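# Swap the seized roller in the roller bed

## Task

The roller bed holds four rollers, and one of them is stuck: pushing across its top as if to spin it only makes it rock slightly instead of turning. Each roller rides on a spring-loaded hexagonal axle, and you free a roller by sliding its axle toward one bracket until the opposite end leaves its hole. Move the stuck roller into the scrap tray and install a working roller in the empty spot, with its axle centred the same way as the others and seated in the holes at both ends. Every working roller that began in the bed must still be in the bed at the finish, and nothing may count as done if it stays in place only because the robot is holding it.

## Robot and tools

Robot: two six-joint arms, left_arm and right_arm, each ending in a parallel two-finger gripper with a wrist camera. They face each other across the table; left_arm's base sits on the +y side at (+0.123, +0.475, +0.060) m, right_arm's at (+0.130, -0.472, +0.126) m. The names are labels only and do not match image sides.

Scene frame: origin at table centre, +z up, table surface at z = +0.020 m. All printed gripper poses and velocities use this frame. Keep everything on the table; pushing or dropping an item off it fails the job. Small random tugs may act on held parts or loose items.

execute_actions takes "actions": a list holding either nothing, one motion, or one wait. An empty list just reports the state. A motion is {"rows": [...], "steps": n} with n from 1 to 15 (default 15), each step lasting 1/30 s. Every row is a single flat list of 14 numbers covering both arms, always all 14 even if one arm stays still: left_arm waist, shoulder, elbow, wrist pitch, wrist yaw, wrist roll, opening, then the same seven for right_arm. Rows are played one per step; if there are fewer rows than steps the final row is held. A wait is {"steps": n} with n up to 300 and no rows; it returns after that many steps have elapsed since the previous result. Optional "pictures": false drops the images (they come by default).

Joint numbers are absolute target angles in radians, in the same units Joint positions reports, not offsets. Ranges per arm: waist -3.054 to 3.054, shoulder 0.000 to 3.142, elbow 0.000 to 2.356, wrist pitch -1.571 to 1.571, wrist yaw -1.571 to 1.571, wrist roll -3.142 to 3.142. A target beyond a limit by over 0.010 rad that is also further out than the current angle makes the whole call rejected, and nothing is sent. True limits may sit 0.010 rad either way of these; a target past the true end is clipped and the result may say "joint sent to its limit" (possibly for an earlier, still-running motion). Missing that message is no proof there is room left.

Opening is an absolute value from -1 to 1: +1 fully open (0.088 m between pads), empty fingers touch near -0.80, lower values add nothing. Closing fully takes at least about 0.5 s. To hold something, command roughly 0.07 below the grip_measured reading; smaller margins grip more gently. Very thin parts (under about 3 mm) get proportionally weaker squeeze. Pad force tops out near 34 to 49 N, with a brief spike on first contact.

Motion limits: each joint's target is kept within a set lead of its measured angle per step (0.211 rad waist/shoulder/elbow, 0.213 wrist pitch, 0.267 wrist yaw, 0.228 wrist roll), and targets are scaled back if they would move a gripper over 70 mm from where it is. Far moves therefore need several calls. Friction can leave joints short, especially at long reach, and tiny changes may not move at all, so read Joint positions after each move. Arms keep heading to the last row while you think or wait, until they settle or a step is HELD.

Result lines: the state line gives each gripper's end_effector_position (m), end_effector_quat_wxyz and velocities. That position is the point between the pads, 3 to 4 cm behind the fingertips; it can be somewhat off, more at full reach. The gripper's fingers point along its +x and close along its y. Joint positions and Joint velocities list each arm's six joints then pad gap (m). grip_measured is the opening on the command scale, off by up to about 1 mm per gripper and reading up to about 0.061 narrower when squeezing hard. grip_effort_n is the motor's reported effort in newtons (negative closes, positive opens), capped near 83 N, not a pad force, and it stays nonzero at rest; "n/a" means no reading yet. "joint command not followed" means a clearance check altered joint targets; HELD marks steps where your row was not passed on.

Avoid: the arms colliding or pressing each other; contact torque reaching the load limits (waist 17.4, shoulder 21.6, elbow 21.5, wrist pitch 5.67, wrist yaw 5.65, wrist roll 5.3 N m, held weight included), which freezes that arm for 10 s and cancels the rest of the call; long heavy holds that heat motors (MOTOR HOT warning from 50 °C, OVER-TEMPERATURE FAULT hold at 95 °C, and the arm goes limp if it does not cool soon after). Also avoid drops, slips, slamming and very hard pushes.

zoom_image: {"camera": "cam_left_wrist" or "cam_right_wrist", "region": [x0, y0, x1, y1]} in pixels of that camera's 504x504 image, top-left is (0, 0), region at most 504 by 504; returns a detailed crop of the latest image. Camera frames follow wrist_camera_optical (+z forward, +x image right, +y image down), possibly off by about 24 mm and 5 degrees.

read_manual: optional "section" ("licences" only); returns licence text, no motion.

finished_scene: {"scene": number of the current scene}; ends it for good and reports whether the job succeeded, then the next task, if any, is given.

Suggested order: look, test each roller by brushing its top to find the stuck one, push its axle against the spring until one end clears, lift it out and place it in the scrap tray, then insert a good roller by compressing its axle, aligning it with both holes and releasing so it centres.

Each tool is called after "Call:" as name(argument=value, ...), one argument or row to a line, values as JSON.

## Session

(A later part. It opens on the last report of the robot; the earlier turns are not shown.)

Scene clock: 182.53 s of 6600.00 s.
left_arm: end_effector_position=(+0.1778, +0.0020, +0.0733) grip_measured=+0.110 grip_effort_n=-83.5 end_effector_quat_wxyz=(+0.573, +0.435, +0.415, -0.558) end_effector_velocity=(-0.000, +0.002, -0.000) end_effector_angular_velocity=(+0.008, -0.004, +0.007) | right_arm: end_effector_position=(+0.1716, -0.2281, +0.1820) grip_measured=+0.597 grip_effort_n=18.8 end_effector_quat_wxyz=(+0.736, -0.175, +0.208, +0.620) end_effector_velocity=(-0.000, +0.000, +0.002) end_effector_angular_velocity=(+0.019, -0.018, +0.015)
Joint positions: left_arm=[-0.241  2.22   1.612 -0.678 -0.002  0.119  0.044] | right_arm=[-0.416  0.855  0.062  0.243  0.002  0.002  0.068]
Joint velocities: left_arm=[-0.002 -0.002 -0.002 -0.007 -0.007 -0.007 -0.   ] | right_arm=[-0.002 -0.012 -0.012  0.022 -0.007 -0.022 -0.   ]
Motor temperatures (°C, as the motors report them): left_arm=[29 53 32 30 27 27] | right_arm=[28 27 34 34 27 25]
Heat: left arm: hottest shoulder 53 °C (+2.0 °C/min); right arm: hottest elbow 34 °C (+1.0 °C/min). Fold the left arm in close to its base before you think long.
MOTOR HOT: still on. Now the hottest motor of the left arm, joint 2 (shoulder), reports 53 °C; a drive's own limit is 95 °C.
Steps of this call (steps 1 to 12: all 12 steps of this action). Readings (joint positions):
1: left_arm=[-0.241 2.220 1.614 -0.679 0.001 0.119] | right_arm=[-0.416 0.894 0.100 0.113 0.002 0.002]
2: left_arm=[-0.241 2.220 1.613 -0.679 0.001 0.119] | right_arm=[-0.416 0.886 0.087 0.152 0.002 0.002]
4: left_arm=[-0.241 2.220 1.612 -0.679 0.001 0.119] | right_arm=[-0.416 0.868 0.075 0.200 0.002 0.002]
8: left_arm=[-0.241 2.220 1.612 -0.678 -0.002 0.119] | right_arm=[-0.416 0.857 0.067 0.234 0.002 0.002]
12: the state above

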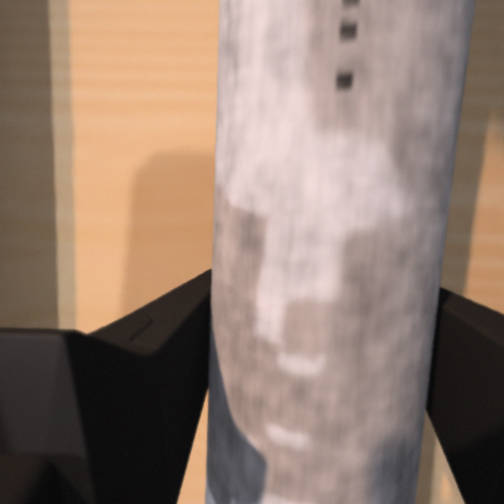

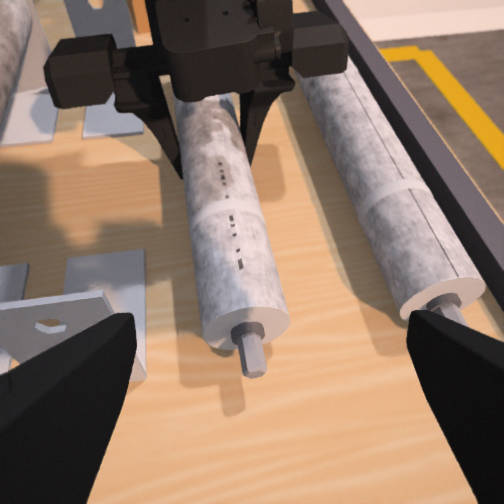

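Call:
execute_actions(
  actions=[
    {"rows":[[-0.243,2.19,1.63,-0.72,0,0.118,0.02,-0.24,0.6,0.1,0.1,0,0,0],[-0.243,2.16,1.64,-0.76,0,0.118,0.02,-0.24,0.4,0.1,0,0,0,0],[-0.243,2.13,1.65,-0.8,0,0.118,0.02,-0.24,0.4,0.1,0,0,0,0],[-0.243,2.1,1.66,-0.84,0,0.118,0.02,-0.24,0.4,0.1,0,0,0,0],[-0.243,2.07,1.67,-0.88,0,0.118,0.02,-0.24,0.4,0.1,0,0,0,0],[-0.243,2.04,1.68,-0.914,0,0.118,0.02,-0.24,0.4,0.1,0,0,0,0],[-0.243,2,1.69,-0.914,0,0.118,0.02,-0.24,0.4,0.1,0,0,0,0],[-0.243,1.96,1.7,-0.914,0,0.118,0.02,-0.24,0.4,0.1,0,0,0,0]]},
  ],
)

Call:
execute_actions(
  actions=[
    {"rows":[[-0.27,1.93,1.71,-0.914,0,0.09,0.02,-0.24,0.4,0.1,0,0,0,0],[-0.29,1.9,1.71,-0.914,0,0.06,0.02,-0.24,0.4,0.1,0,0,0,0],[-0.31,1.87,1.71,-0.914,0,0.03,0.02,-0.24,0.4,0.1,0,0,0,0],[-0.33,1.84,1.71,-0.914,0,0.01,0.02,-0.24,0.4,0.1,0.05,0,0,0],[-0.35,1.8,1.71,-0.914,0,0,0.02,-0.24,0.5,0.165,0.09,0,0,0]]},
  ],
)

Scene clock: 193.67 s of 6600.00 s.
left_arm: end_effector_position=(+0.1750, +0.0266, +0.1640) grip_measured=+0.110 grip_effort_n=-83.5 end_effector_quat_wxyz=(+0.578, +0.429, +0.408, -0.562) end_effector_velocity=(+0.004, -0.033, +0.240) end_effector_angular_velocity=(-0.560, -0.069, +0.007) | right_arm: end_effector_position=(+0.1288, -0.2355, +0.2456) grip_measured=+0.008 grip_effort_n=-14.7 end_effector_quat_wxyz=(+0.696, -0.112, +0.112, +0.700) end_effector_velocity=(-0.006, -0.002, +0.014) end_effector_angular_velocity=(+0.066, +0.014, +0.031)
Joint positions: left_arm=[-0.241  2.021  1.666 -0.909 -0.002  0.119  0.044] | right_arm=[-0.245  0.41   0.088  0.004 -0.003  0.002  0.039]
Joint velocities: left_arm=[-0.002 -0.427  0.188 -0.051 -0.007 -0.007  0.   ] | right_arm=[ 0.012 -0.076 -0.002 -0.007 -0.022  0.007 -0.003]
Motor temperatures (°C, as the motors report them): left_arm=[29 53 32 29 27 27] | right_arm=[28 27 33 35 27 25]
Heat: left arm: hottest shoulder 53 °C (+0.0 °C/min); right arm: hottest wrist pitch 35 °C (+2.0 °C/min). Fold the left arm in close to its base before you think long.
MOTOR HOT: still on. Now the hottest motor of the left arm, joint 2 (shoulder), reports 53 °C; a drive's own limit is 95 °C.
Steps of this call (steps 1 to 15: the robot went on to your last target; steps 16 to 90: nothing new was sent; then 7.63 s passed at rest; steps 91 to 105: all 15 steps of this action). Readings (joint positions):
91: left_arm=[-0.241 2.219 1.612 -0.680 -0.002 0.119] | right_arm=[-0.404 0.832 0.063 0.227 0.009 0.002]
92: left_arm=[-0.241 2.216 1.616 -0.689 -0.002 0.119] | right_arm=[-0.362 0.781 0.064 0.173 0.007 0.002]
94: left_arm=[-0.241 2.205 1.622 -0.744 -0.002 0.119] | right_arm=[-0.296 0.673 0.069 0.093 -0.003 0.002]
98: left_arm=[-0.241 2.145 1.623 -0.870 -0.002 0.119] | right_arm=[-0.256 0.483 0.079 0.029 -0.003 0.002]
105: the state above

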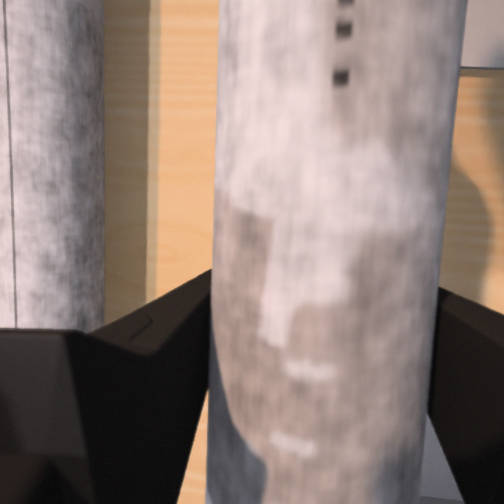

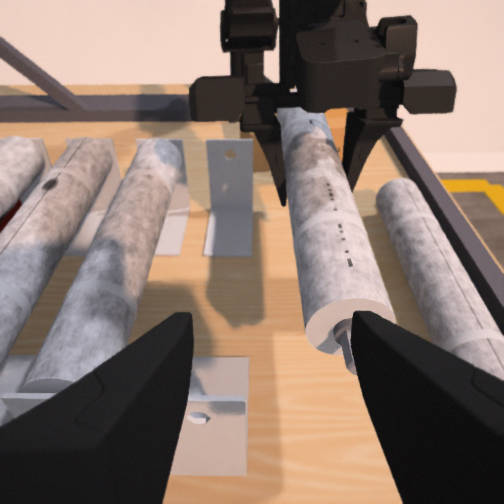

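Scene clock: 194.17 s of 6600.00 s.
left_arm: end_effector_position=(+0.1220, +0.0310, +0.2503) grip_measured=+0.110 grip_effort_n=-83.5 end_effector_quat_wxyz=(+0.605, +0.362, +0.359, -0.611) end_effector_velocity=(+0.033, +0.002, -0.001) end_effector_angular_velocity=(+0.007, -0.027, +0.113) | right_arm: end_effector_position=(+0.1285, -0.2229, +0.2709) grip_measured=+0.003 grip_effort_n=-14.7 end_effector_quat_wxyz=(+0.698, -0.092, +0.093, +0.704) end_effector_velocity=(-0.003, +0.003, -0.005) end_effector_angular_velocity=(-0.017, -0.001, +0.021)
Joint positions: left_arm=[-0.356  1.832  1.685 -0.924  0.004  0.006  0.044] | right_arm=[-0.244  0.495  0.148  0.084 -0.002  0.002  0.039]
Joint velocities: left_arm=[ 0.056 -0.002 -0.002 -0.007 -0.051 -0.037 -0.   ] | right_arm=[-0.002  0.037 -0.002  0.022 -0.022 -0.007  0.   ]
Motor temperatures (°C, as the motors report them): left_arm=[29 53 32 29 27 27] | right_arm=[28 27 33 35 27 25]
Heat: left arm: hottest shoulder 53 °C (+0.0 °C/min); right arm: hottest wrist pitch 35 °C (+2.0 °C/min). Fold the left arm in close to its base before you think long.
MOTOR HOT: still on. Now the hottest motor of the left arm, joint 2 (shoulder), reports 53 °C; a drive's own limit is 95 °C.
Steps of this call (steps 1 to 15: all 15 steps of this action). Readings (joint positions):
1: left_arm=[-0.241 2.006 1.672 -0.911 -0.002 0.117] | right_arm=[-0.245 0.408 0.088 0.004 -0.003 0.002]
2: left_arm=[-0.245 1.991 1.676 -0.912 -0.004 0.107] | right_arm=[-0.244 0.406 0.088 0.004 -0.002 0.002]
4: left_arm=[-0.263 1.960 1.678 -0.916 -0.008 0.069] | right_arm=[-0.244 0.404 0.088 0.005 -0.002 0.002]
8: left_arm=[-0.324 1.892 1.678 -0.924 -0.002 0.025] | right_arm=[-0.244 0.469 0.126 0.065 -0.002 0.002]
15: the state above

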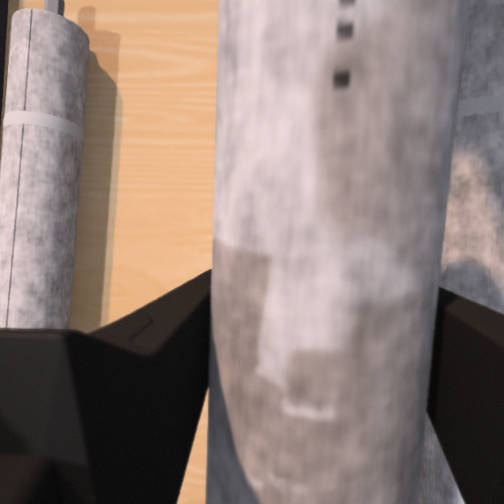

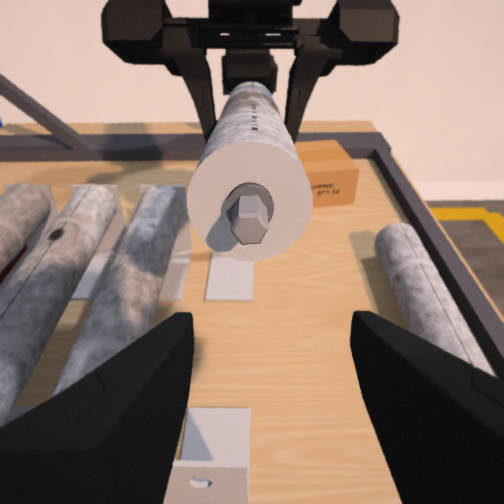

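Call:
execute_actions(
  actions=[
    {"rows":[[-0.37,1.85,1.74,-0.97,0,-0.02,0.02,-0.13,0.6,0.05,0.1,0,0,0.7],[-0.38,1.88,1.77,-1.02,0,-0.03,0.02,-0.13,0.7,0.05,0.1,0,0,0.7],[-0.39,1.91,1.8,-1.07,0,-0.04,0.02,-0.13,0.8,0.05,0.15,0,0,0.7],[-0.4,1.94,1.83,-1.12,0,-0.05,0.02,-0.13,0.85,0.05,0.15,0,0,0.7],[-0.411,1.98,1.86,-1.17,0,-0.056,0.02,-0.13,0.85,0.05,0.15,0,0,0.7],[-0.411,2.02,1.9,-1.21,0,-0.056,0.02,-0.13,0.85,0.05,0.15,0,0,0.7],[-0.411,2.06,1.935,-1.25,0,-0.056,0.02,-0.13,0.85,0.05,0.15,0,0,0.7]]},
  ],
  pictures=false,
)

Call:
execute_actions(
  actions=[
    {"rows":[[-0.411,2.08,1.935,-1.24,0,-0.056,0.02,-0.13,0.85,0.05,0.15,0,0,0.7],[-0.411,2.1,1.935,-1.23,0,-0.056,0.02,-0.13,0.85,0.05,0.15,0,0,0.7],[-0.411,2.12,1.935,-1.22,0,-0.056,0.02,-0.13,0.85,0.05,0.15,0,0,0.7],[-0.411,2.14,1.935,-1.21,0,-0.056,0.02,-0.13,0.85,0.05,0.15,0,0,0.7],[-0.411,2.16,1.935,-1.19,0,-0.056,0.02,-0.13,0.85,0.05,0.15,0,0,0.7]]},
  ],
)

Scene clock: 202.70 s of 6600.00 s.
left_arm: end_effector_position=(+0.0975, +0.0469, +0.1855) grip_measured=+0.110 grip_effort_n=-83.5 end_effector_quat_wxyz=(+0.525, +0.469, +0.469, -0.533) end_effector_velocity=(+0.006, -0.005, +0.013) end_effector_angular_velocity=(-0.007, +0.009, +0.023) | right_arm: end_effector_position=(+0.1032, -0.2384, +0.1654) grip_measured=+0.691 grip_effort_n=19.3 end_effector_quat_wxyz=(+0.632, -0.234, +0.209, +0.709) end_effector_velocity=(-0.003, -0.005, -0.013) end_effector_angular_velocity=(-0.063, +0.012, +0.016)
Joint positions: left_arm=[-0.414  2.088  1.885 -1.247  0.002 -0.052  0.044] | right_arm=[-0.134  0.842  0.057  0.146 -0.     0.002  0.073]
Joint velocities: left_arm=[ 0.017  0.017  0.076 -0.051  0.007 -0.007 -0.001] | right_arm=[ 0.002  0.051 -0.002 -0.007 -0.022  0.007  0.002]
Motor temperatures (°C, as the motors report them): left_arm=[29 55 34 31 27 27] | right_arm=[28 26 34 36 27 25]
Heat: left arm: hottest shoulder 55 °C (+1.0 °C/min); right arm: hottest wrist pitch 36 °C (+2.0 °C/min). Fold the left arm in close to its base before you think long.
MOTOR HOT: still on. Now the hottest motor of the left arm, joint 2 (shoulder), reports 55 °C; a drive's own limit is 95 °C.
Steps of this call (steps 1 to 15: the robot went on to your last target; steps 16 to 90: nothing new was sent; then 5.03 s passed at rest; steps 91 to 105: all 15 steps of this action). Readings (joint positions):
91: left_arm=[-0.350 1.835 1.687 -0.930 0.000 0.001] | right_arm=[-0.235 0.508 0.141 0.095 0.004 0.002]
92: left_arm=[-0.352 1.843 1.697 -0.949 -0.001 -0.006] | right_arm=[-0.208 0.536 0.133 0.108 0.004 0.002]
94: left_arm=[-0.363 1.873 1.736 -1.013 -0.003 -0.022] | right_arm=[-0.168 0.637 0.108 0.117 -0.000 0.002]
98: left_arm=[-0.399 1.987 1.846 -1.168 -0.000 -0.044] | right_arm=[-0.141 0.799 0.061 0.129 -0.000 0.002]
105: the state above

Scene clock: 203.20 s of 6600.00 s.
left_arm: end_effector_position=(+0.0972, +0.0280, +0.1537) grip_measured=+0.110 grip_effort_n=-83.5 end_effector_quat_wxyz=(+0.522, +0.472, +0.474, -0.529) end_effector_velocity=(-0.003, -0.011, +0.004) end_effector_angular_velocity=(-0.055, +0.013, +0.019) | right_arm: end_effector_position=(+0.1032, -0.2386, +0.1645) grip_measured=+0.697 grip_effort_n=18.8 end_effector_quat_wxyz=(+0.631, -0.235, +0.211, +0.708) end_effector_velocity=(+0.001, -0.003, -0.004) end_effector_angular_velocity=(-0.022, -0.004, +0.003)
Joint positions: left_arm=[-0.412  2.189  1.918 -1.195  0.002 -0.053  0.044] | right_arm=[-0.134  0.847  0.057  0.147 -0.     0.002  0.073]
Joint velocities: left_arm=[-0.002 -0.007 -0.002  0.051  0.007 -0.022  0.   ] | right_arm=[-0.007 -0.002 -0.002 -0.022 -0.007 -0.007 -0.   ]
Motor temperatures (°C, as the motors report them): left_arm=[29 55 34 31 27 27] | right_arm=[28 26 34 36 27 25]
Heat: left arm: hottest shoulder 55 °C (+1.0 °C/min); right arm: hottest wrist pitch 36 °C (+2.0 °C/min). Fold the left arm in close to its base before you think long.
MOTOR HOT: still on. Now the hottest motor of the left arm, joint 2 (shoulder), reports 55 °C; a drive's own limit is 95 °C.
Steps of this call (steps 1 to 15: all 15 steps of this action). Readings (joint positions):
1: left_arm=[-0.413 2.090 1.888 -1.248 0.002 -0.052] | right_arm=[-0.134 0.844 0.057 0.147 -0.000 0.002]
2: left_arm=[-0.413 2.092 1.894 -1.247 0.002 -0.053] | right_arm=[-0.134 0.844 0.057 0.147 -0.000 0.002]
4: left_arm=[-0.412 2.100 1.906 -1.235 0.002 -0.053] | right_arm=[-0.134 0.845 0.057 0.147 -0.000 0.002]
8: left_arm=[-0.412 2.145 1.918 -1.198 0.002 -0.053] | right_arm=[-0.134 0.847 0.057 0.147 -0.000 0.002]
15: the state above

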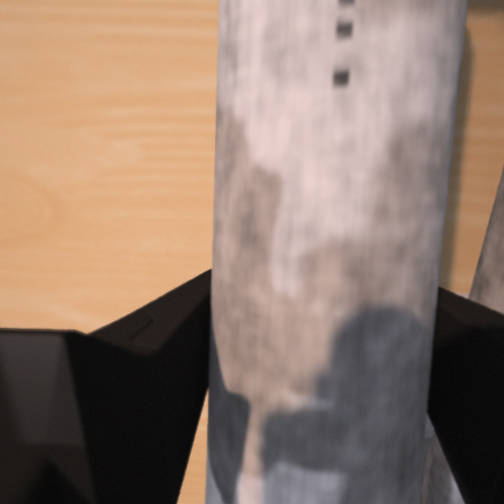

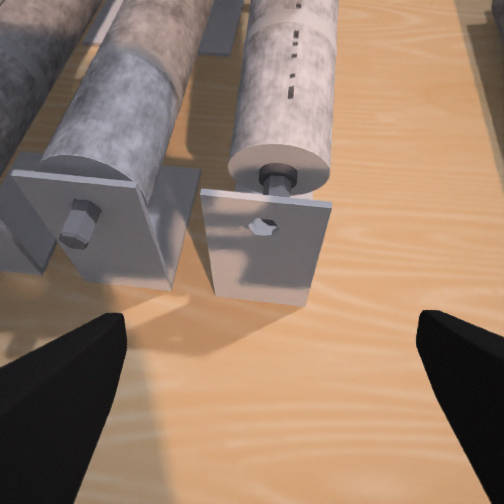

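Call:
execute_actions(
  actions=[
    {"rows":[[-0.42,2.16,1.94,-1.155,0,-0.053,0.02,-0.13,0.85,0.05,0.15,0,0,0.7]]},
  ],
)

Call:
zoom_image(
  camera="cam_right_wrist",
  region=[180,120,360,270],
)

Scene clock: 207.23 s of 6600.00 s.
left_arm: end_effector_position=(+0.0942, +0.0211, +0.1546) grip_measured=+0.110 grip_effort_n=-83.5 end_effector_quat_wxyz=(+0.528, +0.465, +0.464, -0.538) end_effector_velocity=(+0.000, +0.005, -0.002) end_effector_angular_velocity=(+0.026, -0.008, +0.006) | right_arm: end_effector_position=(+0.1031, -0.2386, +0.1645) grip_measured=+0.697 grip_effort_n=18.8 end_effector_quat_wxyz=(+0.631, -0.235, +0.211, +0.708) end_effector_velocity=(-0.000, -0.001, -0.002) end_effector_angular_velocity=(-0.007, -0.002, +0.008)
Joint positions: left_arm=[-0.418  2.189  1.918 -1.162  0.002 -0.053  0.044] | right_arm=[-0.134  0.847  0.057  0.147 -0.     0.002  0.073]
Joint velocities: left_arm=[-0.002  0.002 -0.002 -0.022 -0.007 -0.007  0.   ] | right_arm=[-0.002 -0.002 -0.002 -0.007 -0.007 -0.007  0.   ]
Motor temperatures (°C, as the motors report them): left_arm=[29 56 35 31 27 27] | right_arm=[28 26 34 36 27 25]
Heat: left arm: hottest shoulder 56 °C (+1.0 °C/min); right arm: hottest wrist pitch 36 °C (+2.0 °C/min). Fold the left arm in close to its base before you think long.
MOTOR HOT: still on. Now the hottest motor of the left arm, joint 2 (shoulder), reports 56 °C; a drive's own limit is 95 °C.
Steps of this call (steps 1 to 15: the robot went on to your last target; steps 16 to 90: nothing new was sent; then 0.53 s passed at rest; steps 91 to 105: all 15 steps of this action). Readings (joint positions):
91: left_arm=[-0.412 2.189 1.918 -1.191 0.002 -0.053] | right_arm=[-0.134 0.847 0.057 0.147 -0.000 0.002]
92: left_arm=[-0.413 2.189 1.918 -1.186 0.002 -0.053] | right_arm=[-0.134 0.847 0.057 0.147 -0.000 0.002]
94: left_arm=[-0.414 2.189 1.918 -1.168 0.002 -0.053] | right_arm=[-0.134 0.847 0.057 0.147 -0.000 0.002]
98: left_arm=[-0.417 2.189 1.918 -1.163 0.002 -0.053] | right_arm=[-0.134 0.847 0.057 0.147 -0.000 0.002]
105: the state above

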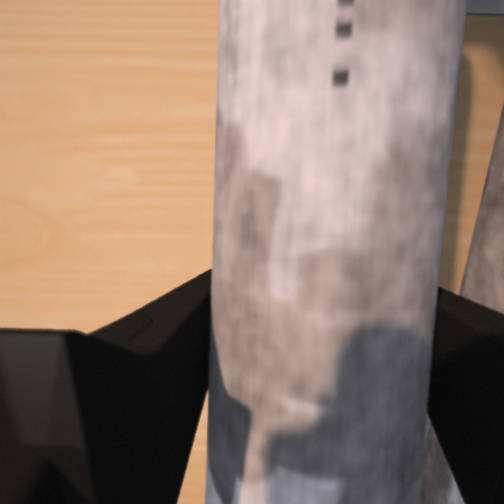

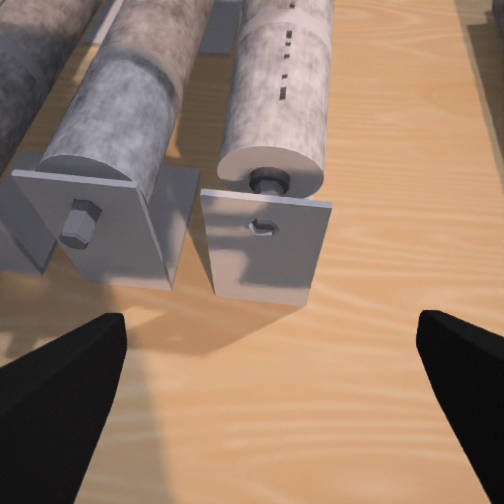

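Region (180, 120, 360, 270) of cam_right_wrist's 504x504 image, scaled by 2.800, with more detail than that image has.

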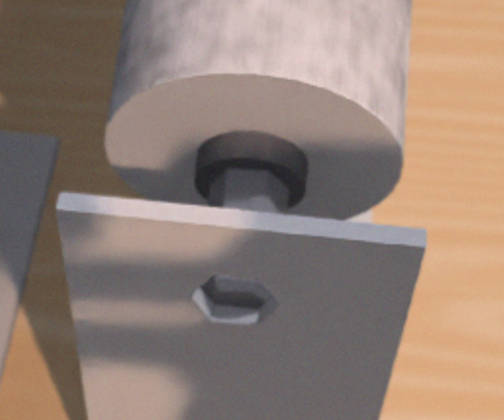

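Call:
execute_actions(
  actions=[
    {"rows":[[-0.42,2.19,1.97,-1.17,0,-0.053,0.02,-0.13,0.85,0.05,0.15,0,0,0.7],[-0.42,2.2,1.985,-1.175,0,-0.053,0.02,-0.13,0.85,0.05,0.15,0,0,0.7],[-0.42,2.212,2.0,-1.183,0,-0.053,0.02,-0.13,0.85,0.05,0.15,0,0,0.7]]},
  ],
)

Call:
zoom_image(
  camera="cam_right_wrist",
  region=[180,120,360,270],
)

Scene clock: 212.33 s of 6600.00 s.
left_arm: end_effector_position=(+0.0941, +0.0194, +0.1524) grip_measured=+0.110 grip_effort_n=-83.5 end_effector_quat_wxyz=(+0.523, +0.471, +0.470, -0.532) end_effector_velocity=(+0.000, +0.003, +0.003) end_effector_angular_velocity=(+0.012, -0.007, +0.006) | right_arm: end_effector_position=(+0.1031, -0.2386, +0.1645) grip_measured=+0.697 grip_effort_n=18.8 end_effector_quat_wxyz=(+0.631, -0.235, +0.211, +0.708) end_effector_velocity=(-0.004, +0.000, +0.002) end_effector_angular_velocity=(+0.013, -0.003, +0.033)
Joint positions: left_arm=[-0.418  2.22   1.963 -1.2    0.002 -0.053  0.044] | right_arm=[-0.134  0.847  0.057  0.147 -0.     0.002  0.073]
Joint velocities: left_arm=[-0.002 -0.002  0.007 -0.022 -0.007 -0.007  0.   ] | right_arm=[ 0.002 -0.007 -0.002  0.007 -0.022 -0.022  0.   ]
Motor temperatures (°C, as the motors report them): left_arm=[29 58 35 30 27 27] | right_arm=[28 26 33 36 27 25]
Heat: left arm: hottest shoulder 58 °C (+2.0 °C/min); right arm: hottest wrist pitch 36 °C (+2.0 °C/min). Fold the left arm in close to its base before you think long.
MOTOR HOT: still on. Now the hottest motor of the left arm, joint 2 (shoulder), reports 58 °C; a drive's own limit is 95 °C.
Steps of this call (steps 1 to 15: the robot went on to your last target; steps 16 to 90: nothing new was sent; then 1.60 s passed at rest; steps 91 to 105: all 15 steps of this action). Readings (joint positions):
91: left_arm=[-0.418 2.189 1.919 -1.163 0.002 -0.053] | right_arm=[-0.134 0.847 0.057 0.147 -0.000 0.002]
92: left_arm=[-0.418 2.193 1.925 -1.168 0.002 -0.053] | right_arm=[-0.134 0.847 0.057 0.147 -0.000 0.002]
94: left_arm=[-0.418 2.204 1.943 -1.184 0.002 -0.053] | right_arm=[-0.134 0.847 0.057 0.147 -0.000 0.002]
98: left_arm=[-0.418 2.216 1.958 -1.197 0.002 -0.053] | right_arm=[-0.134 0.847 0.057 0.147 -0.000 0.002]
105: the state above

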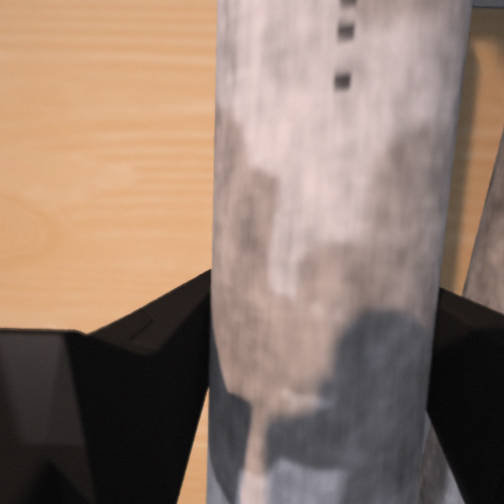

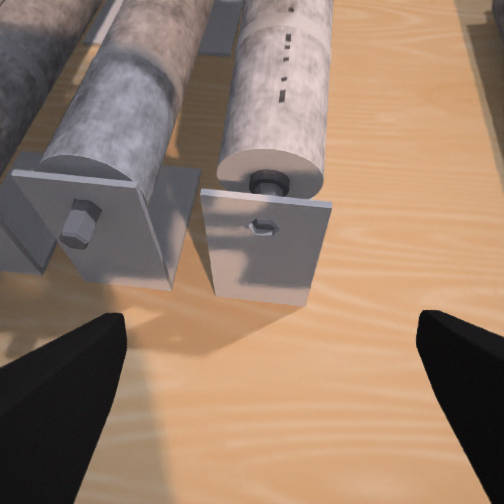

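Region (180, 120, 360, 270) of cam_right_wrist's 504x504 image, scaled by 2.800, with more detail than that image has.

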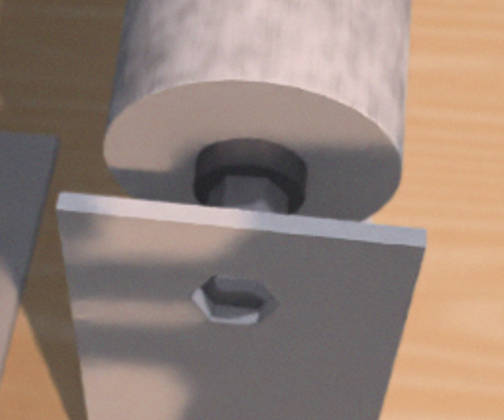

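Stub is low against the plate; raise with the elbow.

Call:
execute_actions(
  actions=[
    {"rows":[[-0.42,2.19,2.03,-1.19,0,-0.053,0.02,-0.13,0.85,0.05,0.15,0,0,0.7]]},
  ],
)

Call:
zoom_image(
  camera="cam_right_wrist",
  region=[180,120,360,270],
)

Scene clock: 216.07 s of 6600.00 s.
left_arm: end_effector_position=(+0.0940, +0.0166, +0.1589) grip_measured=+0.110 grip_effort_n=-83.5 end_effector_quat_wxyz=(+0.525, +0.468, +0.467, -0.535) end_effector_velocity=(+0.005, +0.003, -0.001) end_effector_angular_velocity=(+0.011, -0.022, +0.012) | right_arm: end_effector_position=(+0.1031, -0.2386, +0.1645) grip_measured=+0.697 grip_effort_n=18.8 end_effector_quat_wxyz=(+0.631, -0.235, +0.211, +0.708) end_effector_velocity=(-0.003, +0.002, +0.004) end_effector_angular_velocity=(+0.015, +0.021, +0.011)
Joint positions: left_arm=[-0.418  2.221  1.988 -1.212  0.002 -0.053  0.044] | right_arm=[-0.134  0.847  0.057  0.147 -0.     0.002  0.073]
Joint velocities: left_arm=[ 0.002 -0.002 -0.007 -0.007 -0.022 -0.007  0.   ] | right_arm=[-0.002 -0.007  0.002  0.007 -0.022  0.007  0.   ]
Motor temperatures (°C, as the motors report them): left_arm=[29 58 36 31 27 27] | right_arm=[28 26 33 36 27 25]
Heat: left arm: hottest shoulder 58 °C (+2.0 °C/min); right arm: hottest wrist pitch 36 °C (+2.0 °C/min). Fold the left arm in close to its base before you think long.
MOTOR HOT: still on. Now the hottest motor of the left arm, joint 2 (shoulder), reports 58 °C; a drive's own limit is 95 °C.
Steps of this call (steps 1 to 15: the robot went on to your last target; steps 16 to 90: nothing new was sent; then 0.23 s passed at rest; steps 91 to 105: all 15 steps of this action). Readings (joint positions):
91: left_arm=[-0.418 2.221 1.966 -1.202 0.002 -0.053] | right_arm=[-0.134 0.847 0.057 0.147 -0.000 0.002]
92: left_arm=[-0.418 2.221 1.972 -1.205 0.002 -0.053] | right_arm=[-0.134 0.847 0.057 0.147 -0.000 0.002]
94: left_arm=[-0.418 2.221 1.979 -1.208 0.002 -0.053] | right_arm=[-0.134 0.847 0.057 0.147 -0.000 0.002]
98: left_arm=[-0.418 2.221 1.988 -1.211 0.002 -0.053] | right_arm=[-0.134 0.847 0.057 0.147 -0.000 0.002]
105: the state above

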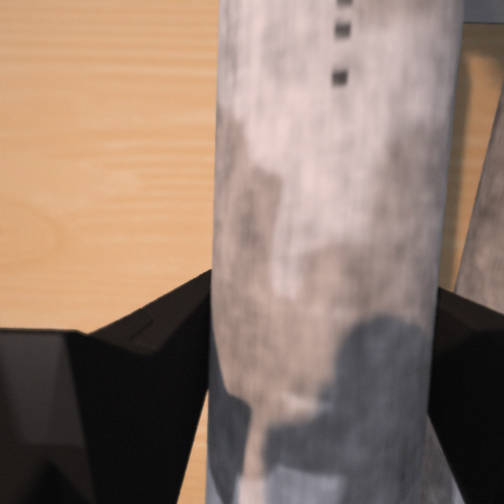

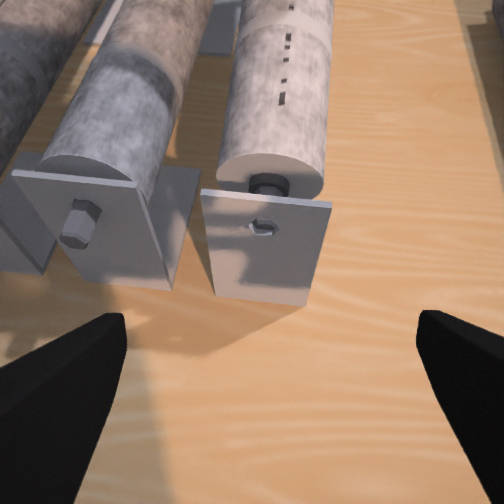

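Region (180, 120, 360, 270) of cam_right_wrist's 504x504 image, scaled by 2.800, with more detail than that image has.

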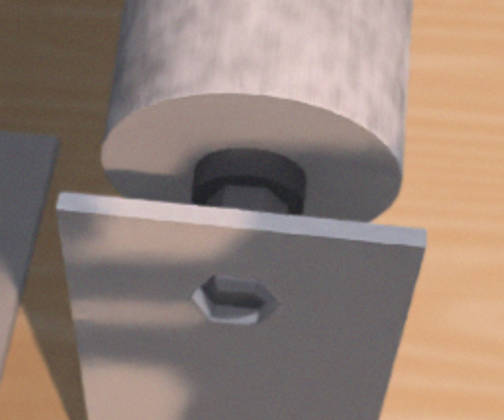

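Call:
execute_actions(
  actions=[
    {"rows":[[-0.42,2.15,1.96,-1.2,0,-0.053,0.02,-0.13,1.2,0.13,0.3,0,0.08,0.7]],"steps":12},
  ],
  pictures=false,
)

Call:
execute_actions(
  actions=[
    {"rows":[[-0.4,2.15,1.96,-1.2,0.05,-0.05,0.02,-0.13,1.2,0.13,0.3,0,0.08,0.7],[-0.39,2.15,1.96,-1.2,0.07,-0.045,0.02,-0.13,1.2,0.13,0.3,0,0.08,0.7],[-0.378,2.15,1.96,-1.2,0.105,-0.043,0.02,-0.13,1.2,0.13,0.3,0,0.08,0.7]]},
  ],
)

Scene clock: 220.87 s of 6600.00 s.
left_arm: end_effector_position=(+0.0942, +0.0219, +0.1588) grip_measured=+0.110 grip_effort_n=-83.5 end_effector_quat_wxyz=(+0.525, +0.469, +0.468, -0.534) end_effector_velocity=(+0.003, +0.005, +0.002) end_effector_angular_velocity=(+0.006, -0.021, +0.008) | right_arm: end_effector_position=(+0.1018, -0.2273, +0.1344) grip_measured=+0.697 grip_effort_n=18.8 end_effector_quat_wxyz=(+0.626, -0.260, +0.278, +0.681) end_effector_velocity=(-0.003, +0.002, -0.010) end_effector_angular_velocity=(-0.050, +0.026, -0.002)
Joint positions: left_arm=[-0.418  2.2    1.954 -1.203  0.002 -0.053  0.044] | right_arm=[-0.134  1.187  0.115  0.294 -0.     0.075  0.073]
Joint velocities: left_arm=[-0.002 -0.017 -0.017 -0.007 -0.022 -0.007 -0.   ] | right_arm=[-0.002  0.09   0.022  0.022 -0.022  0.022 -0.   ]
Motor temperatures (°C, as the motors report them): left_arm=[29 60 37 32 27 27] | right_arm=[28 26 33 36 27 25]
Heat: left arm: hottest shoulder 60 °C (+4.0 °C/min); right arm: hottest wrist pitch 36 °C (+2.0 °C/min). Fold the left arm in close to its base before you think long.
MOTOR HOT: still on. Now the hottest motor of the left arm, joint 2 (shoulder), reports 60 °C; a drive's own limit is 95 °C.
Steps of this call (steps 1 to 15: the robot went on to your last target; steps 16 to 90: nothing new was sent; then 1.40 s passed at rest; steps 91 to 102: all 12 steps of this action). Readings (joint positions):
91: left_arm=[-0.418 2.220 1.985 -1.212 0.002 -0.053] | right_arm=[-0.134 0.871 0.059 0.169 -0.000 0.011]
92: left_arm=[-0.418 2.216 1.977 -1.211 0.002 -0.053] | right_arm=[-0.134 0.924 0.070 0.209 -0.000 0.030]
94: left_arm=[-0.418 2.209 1.964 -1.205 0.002 -0.053] | right_arm=[-0.134 1.032 0.096 0.255 -0.000 0.053]
98: left_arm=[-0.418 2.203 1.956 -1.203 0.002 -0.053] | right_arm=[-0.134 1.157 0.113 0.281 -0.000 0.071]
102: the state above

Scene clock: 221.37 s of 6600.00 s.
left_arm: end_effector_position=(+0.0989, +0.0219, +0.1593) grip_measured=+0.110 grip_effort_n=-83.5 end_effector_quat_wxyz=(+0.507, +0.439, +0.499, -0.548) end_effector_velocity=(-0.002, -0.002, +0.002) end_effector_angular_velocity=(-0.011, +0.008, +0.004) | right_arm: end_effector_position=(+0.1018, -0.2273, +0.1331) grip_measured=+0.697 grip_effort_n=18.8 end_effector_quat_wxyz=(+0.625, -0.261, +0.280, +0.680) end_effector_velocity=(-0.000, -0.004, -0.004) end_effector_angular_velocity=(-0.022, -0.003, +0.008)
Joint positions: left_arm=[-0.376  2.199  1.952 -1.203  0.097 -0.047  0.044] | right_arm=[-0.134  1.196  0.116  0.297 -0.     0.077  0.073]
Joint velocities: left_arm=[-0.002 -0.002  0.002  0.007  0.007 -0.007 -0.   ] | right_arm=[-0.002 -0.002 -0.002 -0.022 -0.007 -0.007 -0.   ]
Motor temperatures (°C, as the motors report them): left_arm=[29 60 37 32 27 27] | right_arm=[28 26 33 36 27 25]
Heat: left arm: hottest shoulder 60 °C (+4.0 °C/min); right arm: hottest wrist pitch 36 °C (+2.0 °C/min). Fold the left arm in close to its base before you think long.
MOTOR HOT: still on. Now the hottest motor of the left arm, joint 2 (shoulder), reports 60 °C; a drive's own limit is 95 °C.
Steps of this call (steps 1 to 15: all 15 steps of this action). Readings (joint positions):
1: left_arm=[-0.418 2.199 1.953 -1.203 0.004 -0.053] | right_arm=[-0.134 1.189 0.115 0.295 -0.000 0.076]
2: left_arm=[-0.415 2.199 1.953 -1.203 0.017 -0.053] | right_arm=[-0.134 1.191 0.115 0.295 -0.000 0.076]
4: left_arm=[-0.404 2.199 1.953 -1.203 0.058 -0.050] | right_arm=[-0.134 1.194 0.116 0.296 -0.000 0.077]
8: left_arm=[-0.384 2.199 1.952 -1.203 0.085 -0.048] | right_arm=[-0.134 1.196 0.116 0.297 -0.000 0.077]
15: the state above

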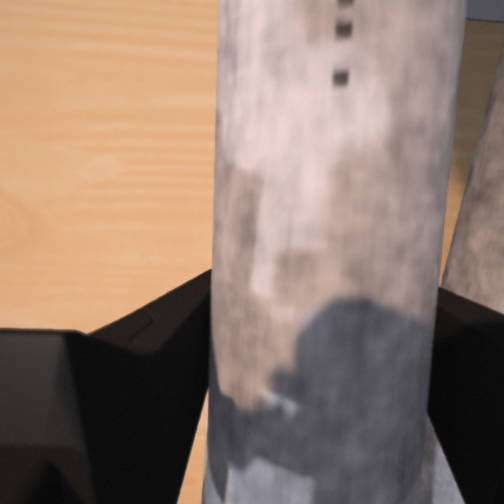

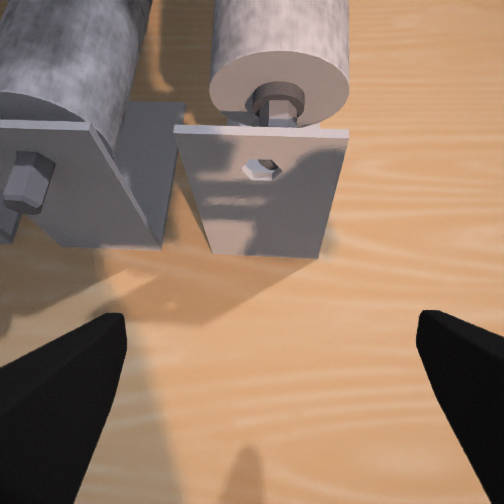

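Call:
execute_actions(
  actions=[
    {"rows":[[-0.386,2.17,1.96,-1.2,0.1,-0.043,0.02,-0.13,1.2,0.13,0.3,0,0.08,0.7]],"steps":12},
  ],
  pictures=false,
)

Call:
execute_actions(
  actions=[
    {"rows":[[-0.386,2.17,1.96,-1.17,0.1,-0.043,0.02,-0.13,1.2,0.13,0.3,0,0.08,0.7]],"steps":12},
  ],
)

Call:
zoom_image(
  camera="cam_right_wrist",
  region=[180,40,360,200],
)

Scene clock: 225.13 s of 6600.00 s.
left_arm: end_effector_position=(+0.0950, +0.0221, +0.1593) grip_measured=+0.110 grip_effort_n=-83.5 end_effector_quat_wxyz=(+0.505, +0.441, +0.497, -0.551) end_effector_velocity=(+0.000, +0.005, -0.002) end_effector_angular_velocity=(+0.027, -0.007, +0.006) | right_arm: end_effector_position=(+0.1018, -0.2273, +0.1331) grip_measured=+0.697 grip_effort_n=18.8 end_effector_quat_wxyz=(+0.625, -0.261, +0.280, +0.680) end_effector_velocity=(+0.001, -0.004, -0.004) end_effector_angular_velocity=(-0.032, -0.004, +0.003)
Joint positions: left_arm=[-0.385  2.199  1.952 -1.203  0.098 -0.046  0.044] | right_arm=[-0.134  1.196  0.116  0.297 -0.     0.077  0.073]
Joint velocities: left_arm=[-0.002  0.002 -0.002 -0.022 -0.007 -0.007 -0.   ] | right_arm=[-0.007 -0.002  0.002 -0.037 -0.007 -0.007 -0.   ]
Motor temperatures (°C, as the motors report them): left_arm=[29 62 37 31 27 27] | right_arm=[28 26 33 36 27 25]
Heat: left arm: hottest shoulder 62 °C (+6.1 °C/min); right arm: hottest wrist pitch 36 °C (+2.0 °C/min). Fold the left arm in close to its base before you think long.
MOTOR HOT: still on. Now the hottest motor of the left arm, joint 2 (shoulder), reports 62 °C; a drive's own limit is 95 °C.
Steps of this call (steps 1 to 15: the robot went on to your last target; steps 16 to 90: nothing new was sent; then 0.37 s passed at rest; steps 91 to 102: all 12 steps of this action). Readings (joint positions):
91: left_arm=[-0.377 2.199 1.952 -1.203 0.098 -0.046] | right_arm=[-0.134 1.196 0.116 0.297 -0.000 0.077]
92: left_arm=[-0.377 2.199 1.952 -1.203 0.098 -0.046] | right_arm=[-0.134 1.196 0.116 0.297 -0.000 0.077]
94: left_arm=[-0.380 2.199 1.952 -1.203 0.098 -0.046] | right_arm=[-0.134 1.196 0.116 0.297 -0.000 0.077]
98: left_arm=[-0.384 2.199 1.952 -1.203 0.098 -0.046] | right_arm=[-0.134 1.196 0.116 0.297 -0.000 0.077]
102: the state above

Scene clock: 225.53 s of 6600.00 s.
left_arm: end_effector_position=(+0.0950, +0.0201, +0.1581) grip_measured=+0.110 grip_effort_n=-83.5 end_effector_quat_wxyz=(+0.507, +0.439, +0.495, -0.553) end_effector_velocity=(-0.002, +0.002, +0.000) end_effector_angular_velocity=(+0.008, +0.008, +0.004) | right_arm: end_effector_position=(+0.1018, -0.2272, +0.1331) grip_measured=+0.697 grip_effort_n=18.8 end_effector_quat_wxyz=(+0.625, -0.261, +0.280, +0.680) end_effector_velocity=(-0.002, -0.001, -0.001) end_effector_angular_velocity=(-0.007, -0.001, +0.013)
Joint positions: left_arm=[-0.385  2.199  1.946 -1.188  0.098 -0.046  0.044] | right_arm=[-0.134  1.196  0.116  0.297 -0.     0.077  0.073]
Joint velocities: left_arm=[-0.002 -0.002 -0.002 -0.007  0.007 -0.007 -0.   ] | right_arm=[ 0.002  0.002  0.002 -0.007 -0.007 -0.007 -0.   ]
Motor temperatures (°C, as the motors report them): left_arm=[29 63 37 31 27 27] | right_arm=[28 26 33 36 27 25]
Heat: left arm: hottest shoulder 63 °C (+7.0 °C/min); right arm: hottest wrist pitch 36 °C (+2.0 °C/min). Fold the left arm in close to its base before you think long.
MOTOR HOT: still on. Now the hottest motor of the left arm, joint 2 (shoulder), reports 63 °C; a drive's own limit is 95 °C.
Steps of this call (steps 1 to 12: all 12 steps of this action). Readings (joint positions):
1: left_arm=[-0.385 2.199 1.952 -1.201 0.098 -0.046] | right_arm=[-0.134 1.196 0.116 0.297 -0.000 0.077]
2: left_arm=[-0.385 2.199 1.951 -1.196 0.098 -0.046] | right_arm=[-0.134 1.196 0.116 0.297 -0.000 0.077]
4: left_arm=[-0.385 2.199 1.949 -1.192 0.098 -0.046] | right_arm=[-0.134 1.196 0.116 0.297 -0.000 0.077]
8: left_arm=[-0.385 2.199 1.947 -1.188 0.098 -0.046] | right_arm=[-0.134 1.196 0.116 0.297 -0.000 0.077]
12: the state above

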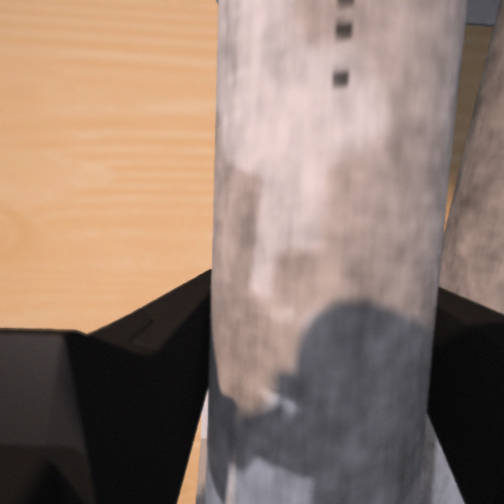

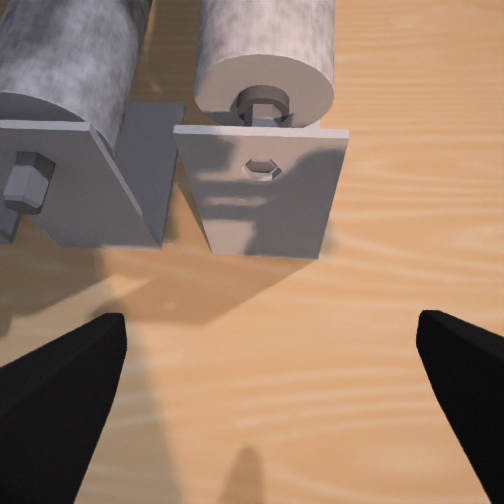

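Region (180, 40, 360, 200) of cam_right_wrist's 504x504 image, scaled by 2.800, with more detail than that image has.

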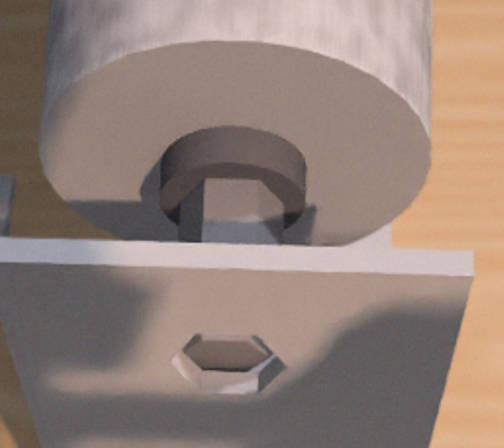

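Call:
execute_actions(
  actions=[
    {"rows":[[-0.386,2.135,1.975,-1.185,0.1,-0.043,0.02,-0.13,1.2,0.13,0.3,0,0.08,0.7]]},
  ],
)

Call:
zoom_image(
  camera="cam_right_wrist",
  region=[180,40,360,200],
)

Scene clock: 228.87 s of 6600.00 s.
left_arm: end_effector_position=(+0.0952, +0.0203, +0.1628) grip_measured=+0.110 grip_effort_n=-83.5 end_effector_quat_wxyz=(+0.509, +0.437, +0.492, -0.555) end_effector_velocity=(-0.000, -0.001, +0.000) end_effector_angular_velocity=(-0.007, -0.006, +0.006) | right_arm: end_effector_position=(+0.1018, -0.2272, +0.1331) grip_measured=+0.697 grip_effort_n=18.8 end_effector_quat_wxyz=(+0.625, -0.261, +0.280, +0.680) end_effector_velocity=(-0.000, -0.001, -0.001) end_effector_angular_velocity=(-0.008, +0.009, -0.002)
Joint positions: left_arm=[-0.385  2.188  1.946 -1.189  0.096 -0.046  0.044] | right_arm=[-0.134  1.196  0.116  0.297 -0.     0.077  0.073]
Joint velocities: left_arm=[-0.002 -0.002 -0.002  0.007 -0.007 -0.007  0.   ] | right_arm=[-0.002  0.002  0.002 -0.007 -0.007  0.007 -0.   ]
Motor temperatures (°C, as the motors report them): left_arm=[29 63 37 31 27 27] | right_arm=[28 26 33 36 27 25]
Heat: left arm: hottest shoulder 63 °C (+7.1 °C/min); right arm: hottest wrist pitch 36 °C (+2.0 °C/min). Fold the left arm in close to its base before you think long.
MOTOR HOT: still on. Now the hottest motor of the left arm, joint 2 (shoulder), reports 63 °C; a drive's own limit is 95 °C.
Steps of this call (steps 1 to 15: the robot went on to your last target; steps 16 to 85: nothing new was sent; steps 86 to 100: all 15 steps of this action). Readings (joint positions):
86: left_arm=[-0.385 2.199 1.946 -1.187 0.098 -0.046] | right_arm=[-0.134 1.196 0.116 0.297 -0.000 0.077]
87: left_arm=[-0.385 2.198 1.946 -1.188 0.098 -0.046] | right_arm=[-0.134 1.196 0.116 0.297 -0.000 0.077]
89: left_arm=[-0.385 2.195 1.946 -1.188 0.098 -0.046] | right_arm=[-0.134 1.196 0.116 0.297 -0.000 0.077]
93: left_arm=[-0.385 2.189 1.946 -1.189 0.097 -0.046] | right_arm=[-0.134 1.196 0.116 0.297 -0.000 0.077]
100: the state above

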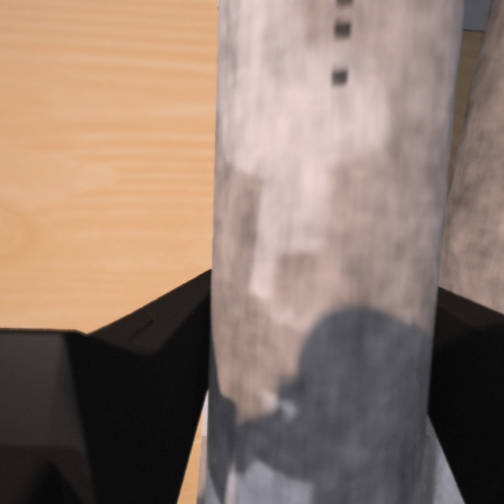

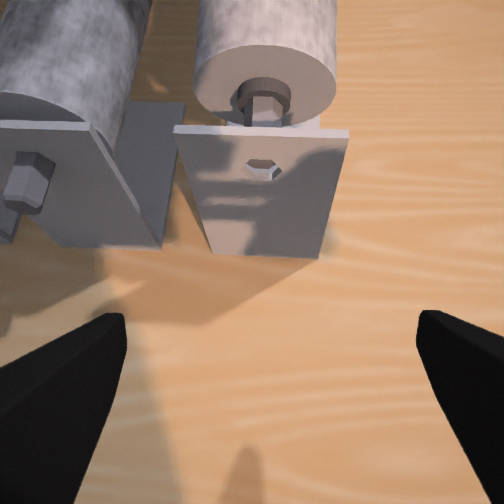

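Region (180, 40, 360, 200) of cam_right_wrist's 504x504 image, scaled by 2.800, with more detail than that image has.

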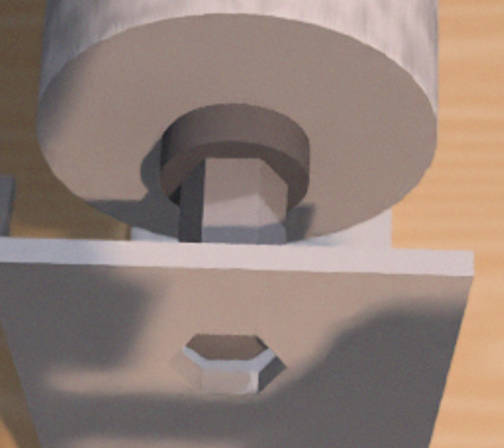

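Likely at the mouth now. Push forward.

Call:
execute_actions(
  actions=[
    {"rows":[[-0.386,2.17,1.975,-1.16,0.1,-0.043,0.02,-0.13,1.2,0.13,0.3,0,0.08,0.7]],"steps":8},
  ],
  pictures=false,
)

Call:
execute_actions(
  actions=[
    {"rows":[[-0.386,2.2,2.005,-1.17,0.1,-0.043,0.02,-0.13,1.2,0.13,0.3,0,0.08,0.7]]},
  ],
)

Scene clock: 231.97 s of 6600.00 s.
left_arm: end_effector_position=(+0.0951, +0.0164, +0.1634) grip_measured=+0.110 grip_effort_n=-83.5 end_effector_quat_wxyz=(+0.513, +0.432, +0.487, -0.560) end_effector_velocity=(+0.002, +0.002, +0.002) end_effector_angular_velocity=(+0.003, -0.006, +0.011) | right_arm: end_effector_position=(+0.1018, -0.2272, +0.1331) grip_measured=+0.697 grip_effort_n=18.8 end_effector_quat_wxyz=(+0.625, -0.261, +0.280, +0.680) end_effector_velocity=(-0.002, +0.000, +0.001) end_effector_angular_velocity=(+0.007, +0.001, +0.013)
Joint positions: left_arm=[-0.385  2.188  1.946 -1.17   0.096 -0.046  0.044] | right_arm=[-0.134  1.196  0.116  0.297 -0.     0.077  0.073]
Joint velocities: left_arm=[ 0.002 -0.007 -0.002 -0.007 -0.007 -0.007 -0.   ] | right_arm=[ 0.002 -0.002 -0.002  0.007 -0.007 -0.007  0.   ]
Motor temperatures (°C, as the motors report them): left_arm=[29 65 37 31 27 27] | right_arm=[28 26 33 36 27 25]
Heat: left arm: hottest shoulder 65 °C (+9.1 °C/min); right arm: hottest wrist pitch 36 °C (+2.0 °C/min). Fold the left arm in close to its base before you think long.
MOTOR HOT: still on. Now the hottest motor of the left arm, joint 2 (shoulder), reports 65 °C; a drive's own limit is 95 °C.
Steps of this call (steps 1 to 15: the robot went on to your last target; steps 16 to 85: nothing new was sent; steps 86 to 93: all 8 steps of this action). Readings (joint positions):
86: left_arm=[-0.385 2.188 1.946 -1.188 0.096 -0.046] | right_arm=[-0.134 1.196 0.116 0.297 -0.000 0.077]
87: left_arm=[-0.385 2.188 1.946 -1.186 0.096 -0.046] | right_arm=[-0.134 1.196 0.116 0.297 -0.000 0.077]
89: left_arm=[-0.385 2.188 1.946 -1.175 0.096 -0.046] | right_arm=[-0.134 1.196 0.116 0.297 -0.000 0.077]
93: the state above

Scene clock: 232.47 s of 6600.00 s.
left_arm: end_effector_position=(+0.0950, +0.0115, +0.1589) grip_measured=+0.110 grip_effort_n=-83.5 end_effector_quat_wxyz=(+0.512, +0.433, +0.488, -0.559) end_effector_velocity=(+0.002, +0.002, -0.000) end_effector_angular_velocity=(+0.007, -0.021, +0.008) | right_arm: end_effector_position=(+0.1018, -0.2272, +0.1331) grip_measured=+0.697 grip_effort_n=18.8 end_effector_quat_wxyz=(+0.625, -0.261, +0.280, +0.680) end_effector_velocity=(+0.001, +0.001, +0.001) end_effector_angular_velocity=(+0.007, +0.001, +0.003)
Joint positions: left_arm=[-0.385  2.215  1.973 -1.175  0.096 -0.046  0.044] | right_arm=[-0.134  1.196  0.116  0.297 -0.     0.077  0.073]
Joint velocities: left_arm=[-0.002 -0.002 -0.002 -0.007 -0.022 -0.007 -0.   ] | right_arm=[-0.007 -0.002 -0.002  0.007 -0.007 -0.007 -0.   ]
Motor temperatures (°C, as the motors report them): left_arm=[29 65 37 31 27 27] | right_arm=[28 26 33 36 27 25]
Heat: left arm: hottest shoulder 65 °C (+9.0 °C/min); right arm: hottest wrist pitch 36 °C (+2.0 °C/min). Fold the left arm in close to its base before you think long.
MOTOR HOT: still on. Now the hottest motor of the left arm, joint 2 (shoulder), reports 65 °C; a drive's own limit is 95 °C.
Steps of this call (steps 1 to 15: all 15 steps of this action). Readings (joint positions):
1: left_arm=[-0.385 2.190 1.948 -1.172 0.096 -0.046] | right_arm=[-0.134 1.196 0.116 0.297 -0.000 0.077]
2: left_arm=[-0.385 2.196 1.955 -1.175 0.096 -0.046] | right_arm=[-0.134 1.196 0.116 0.297 -0.000 0.077]
4: left_arm=[-0.385 2.204 1.962 -1.180 0.096 -0.046] | right_arm=[-0.134 1.196 0.116 0.297 -0.000 0.077]
8: left_arm=[-0.385 2.214 1.970 -1.172 0.096 -0.046] | right_arm=[-0.134 1.196 0.116 0.297 -0.000 0.077]
15: the state above

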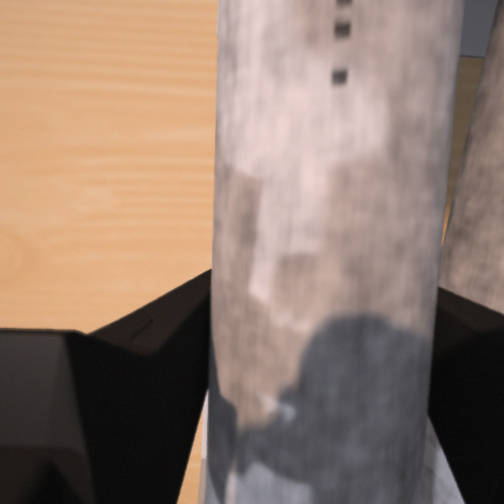

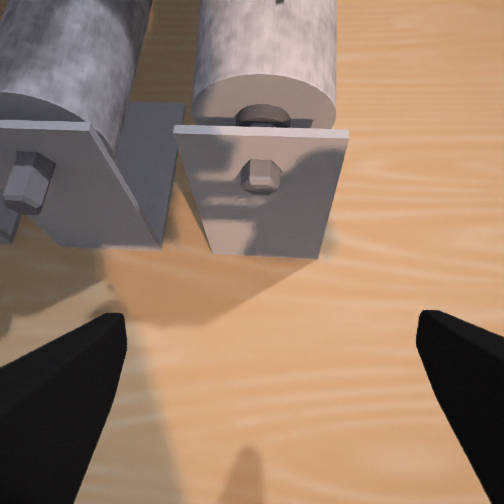

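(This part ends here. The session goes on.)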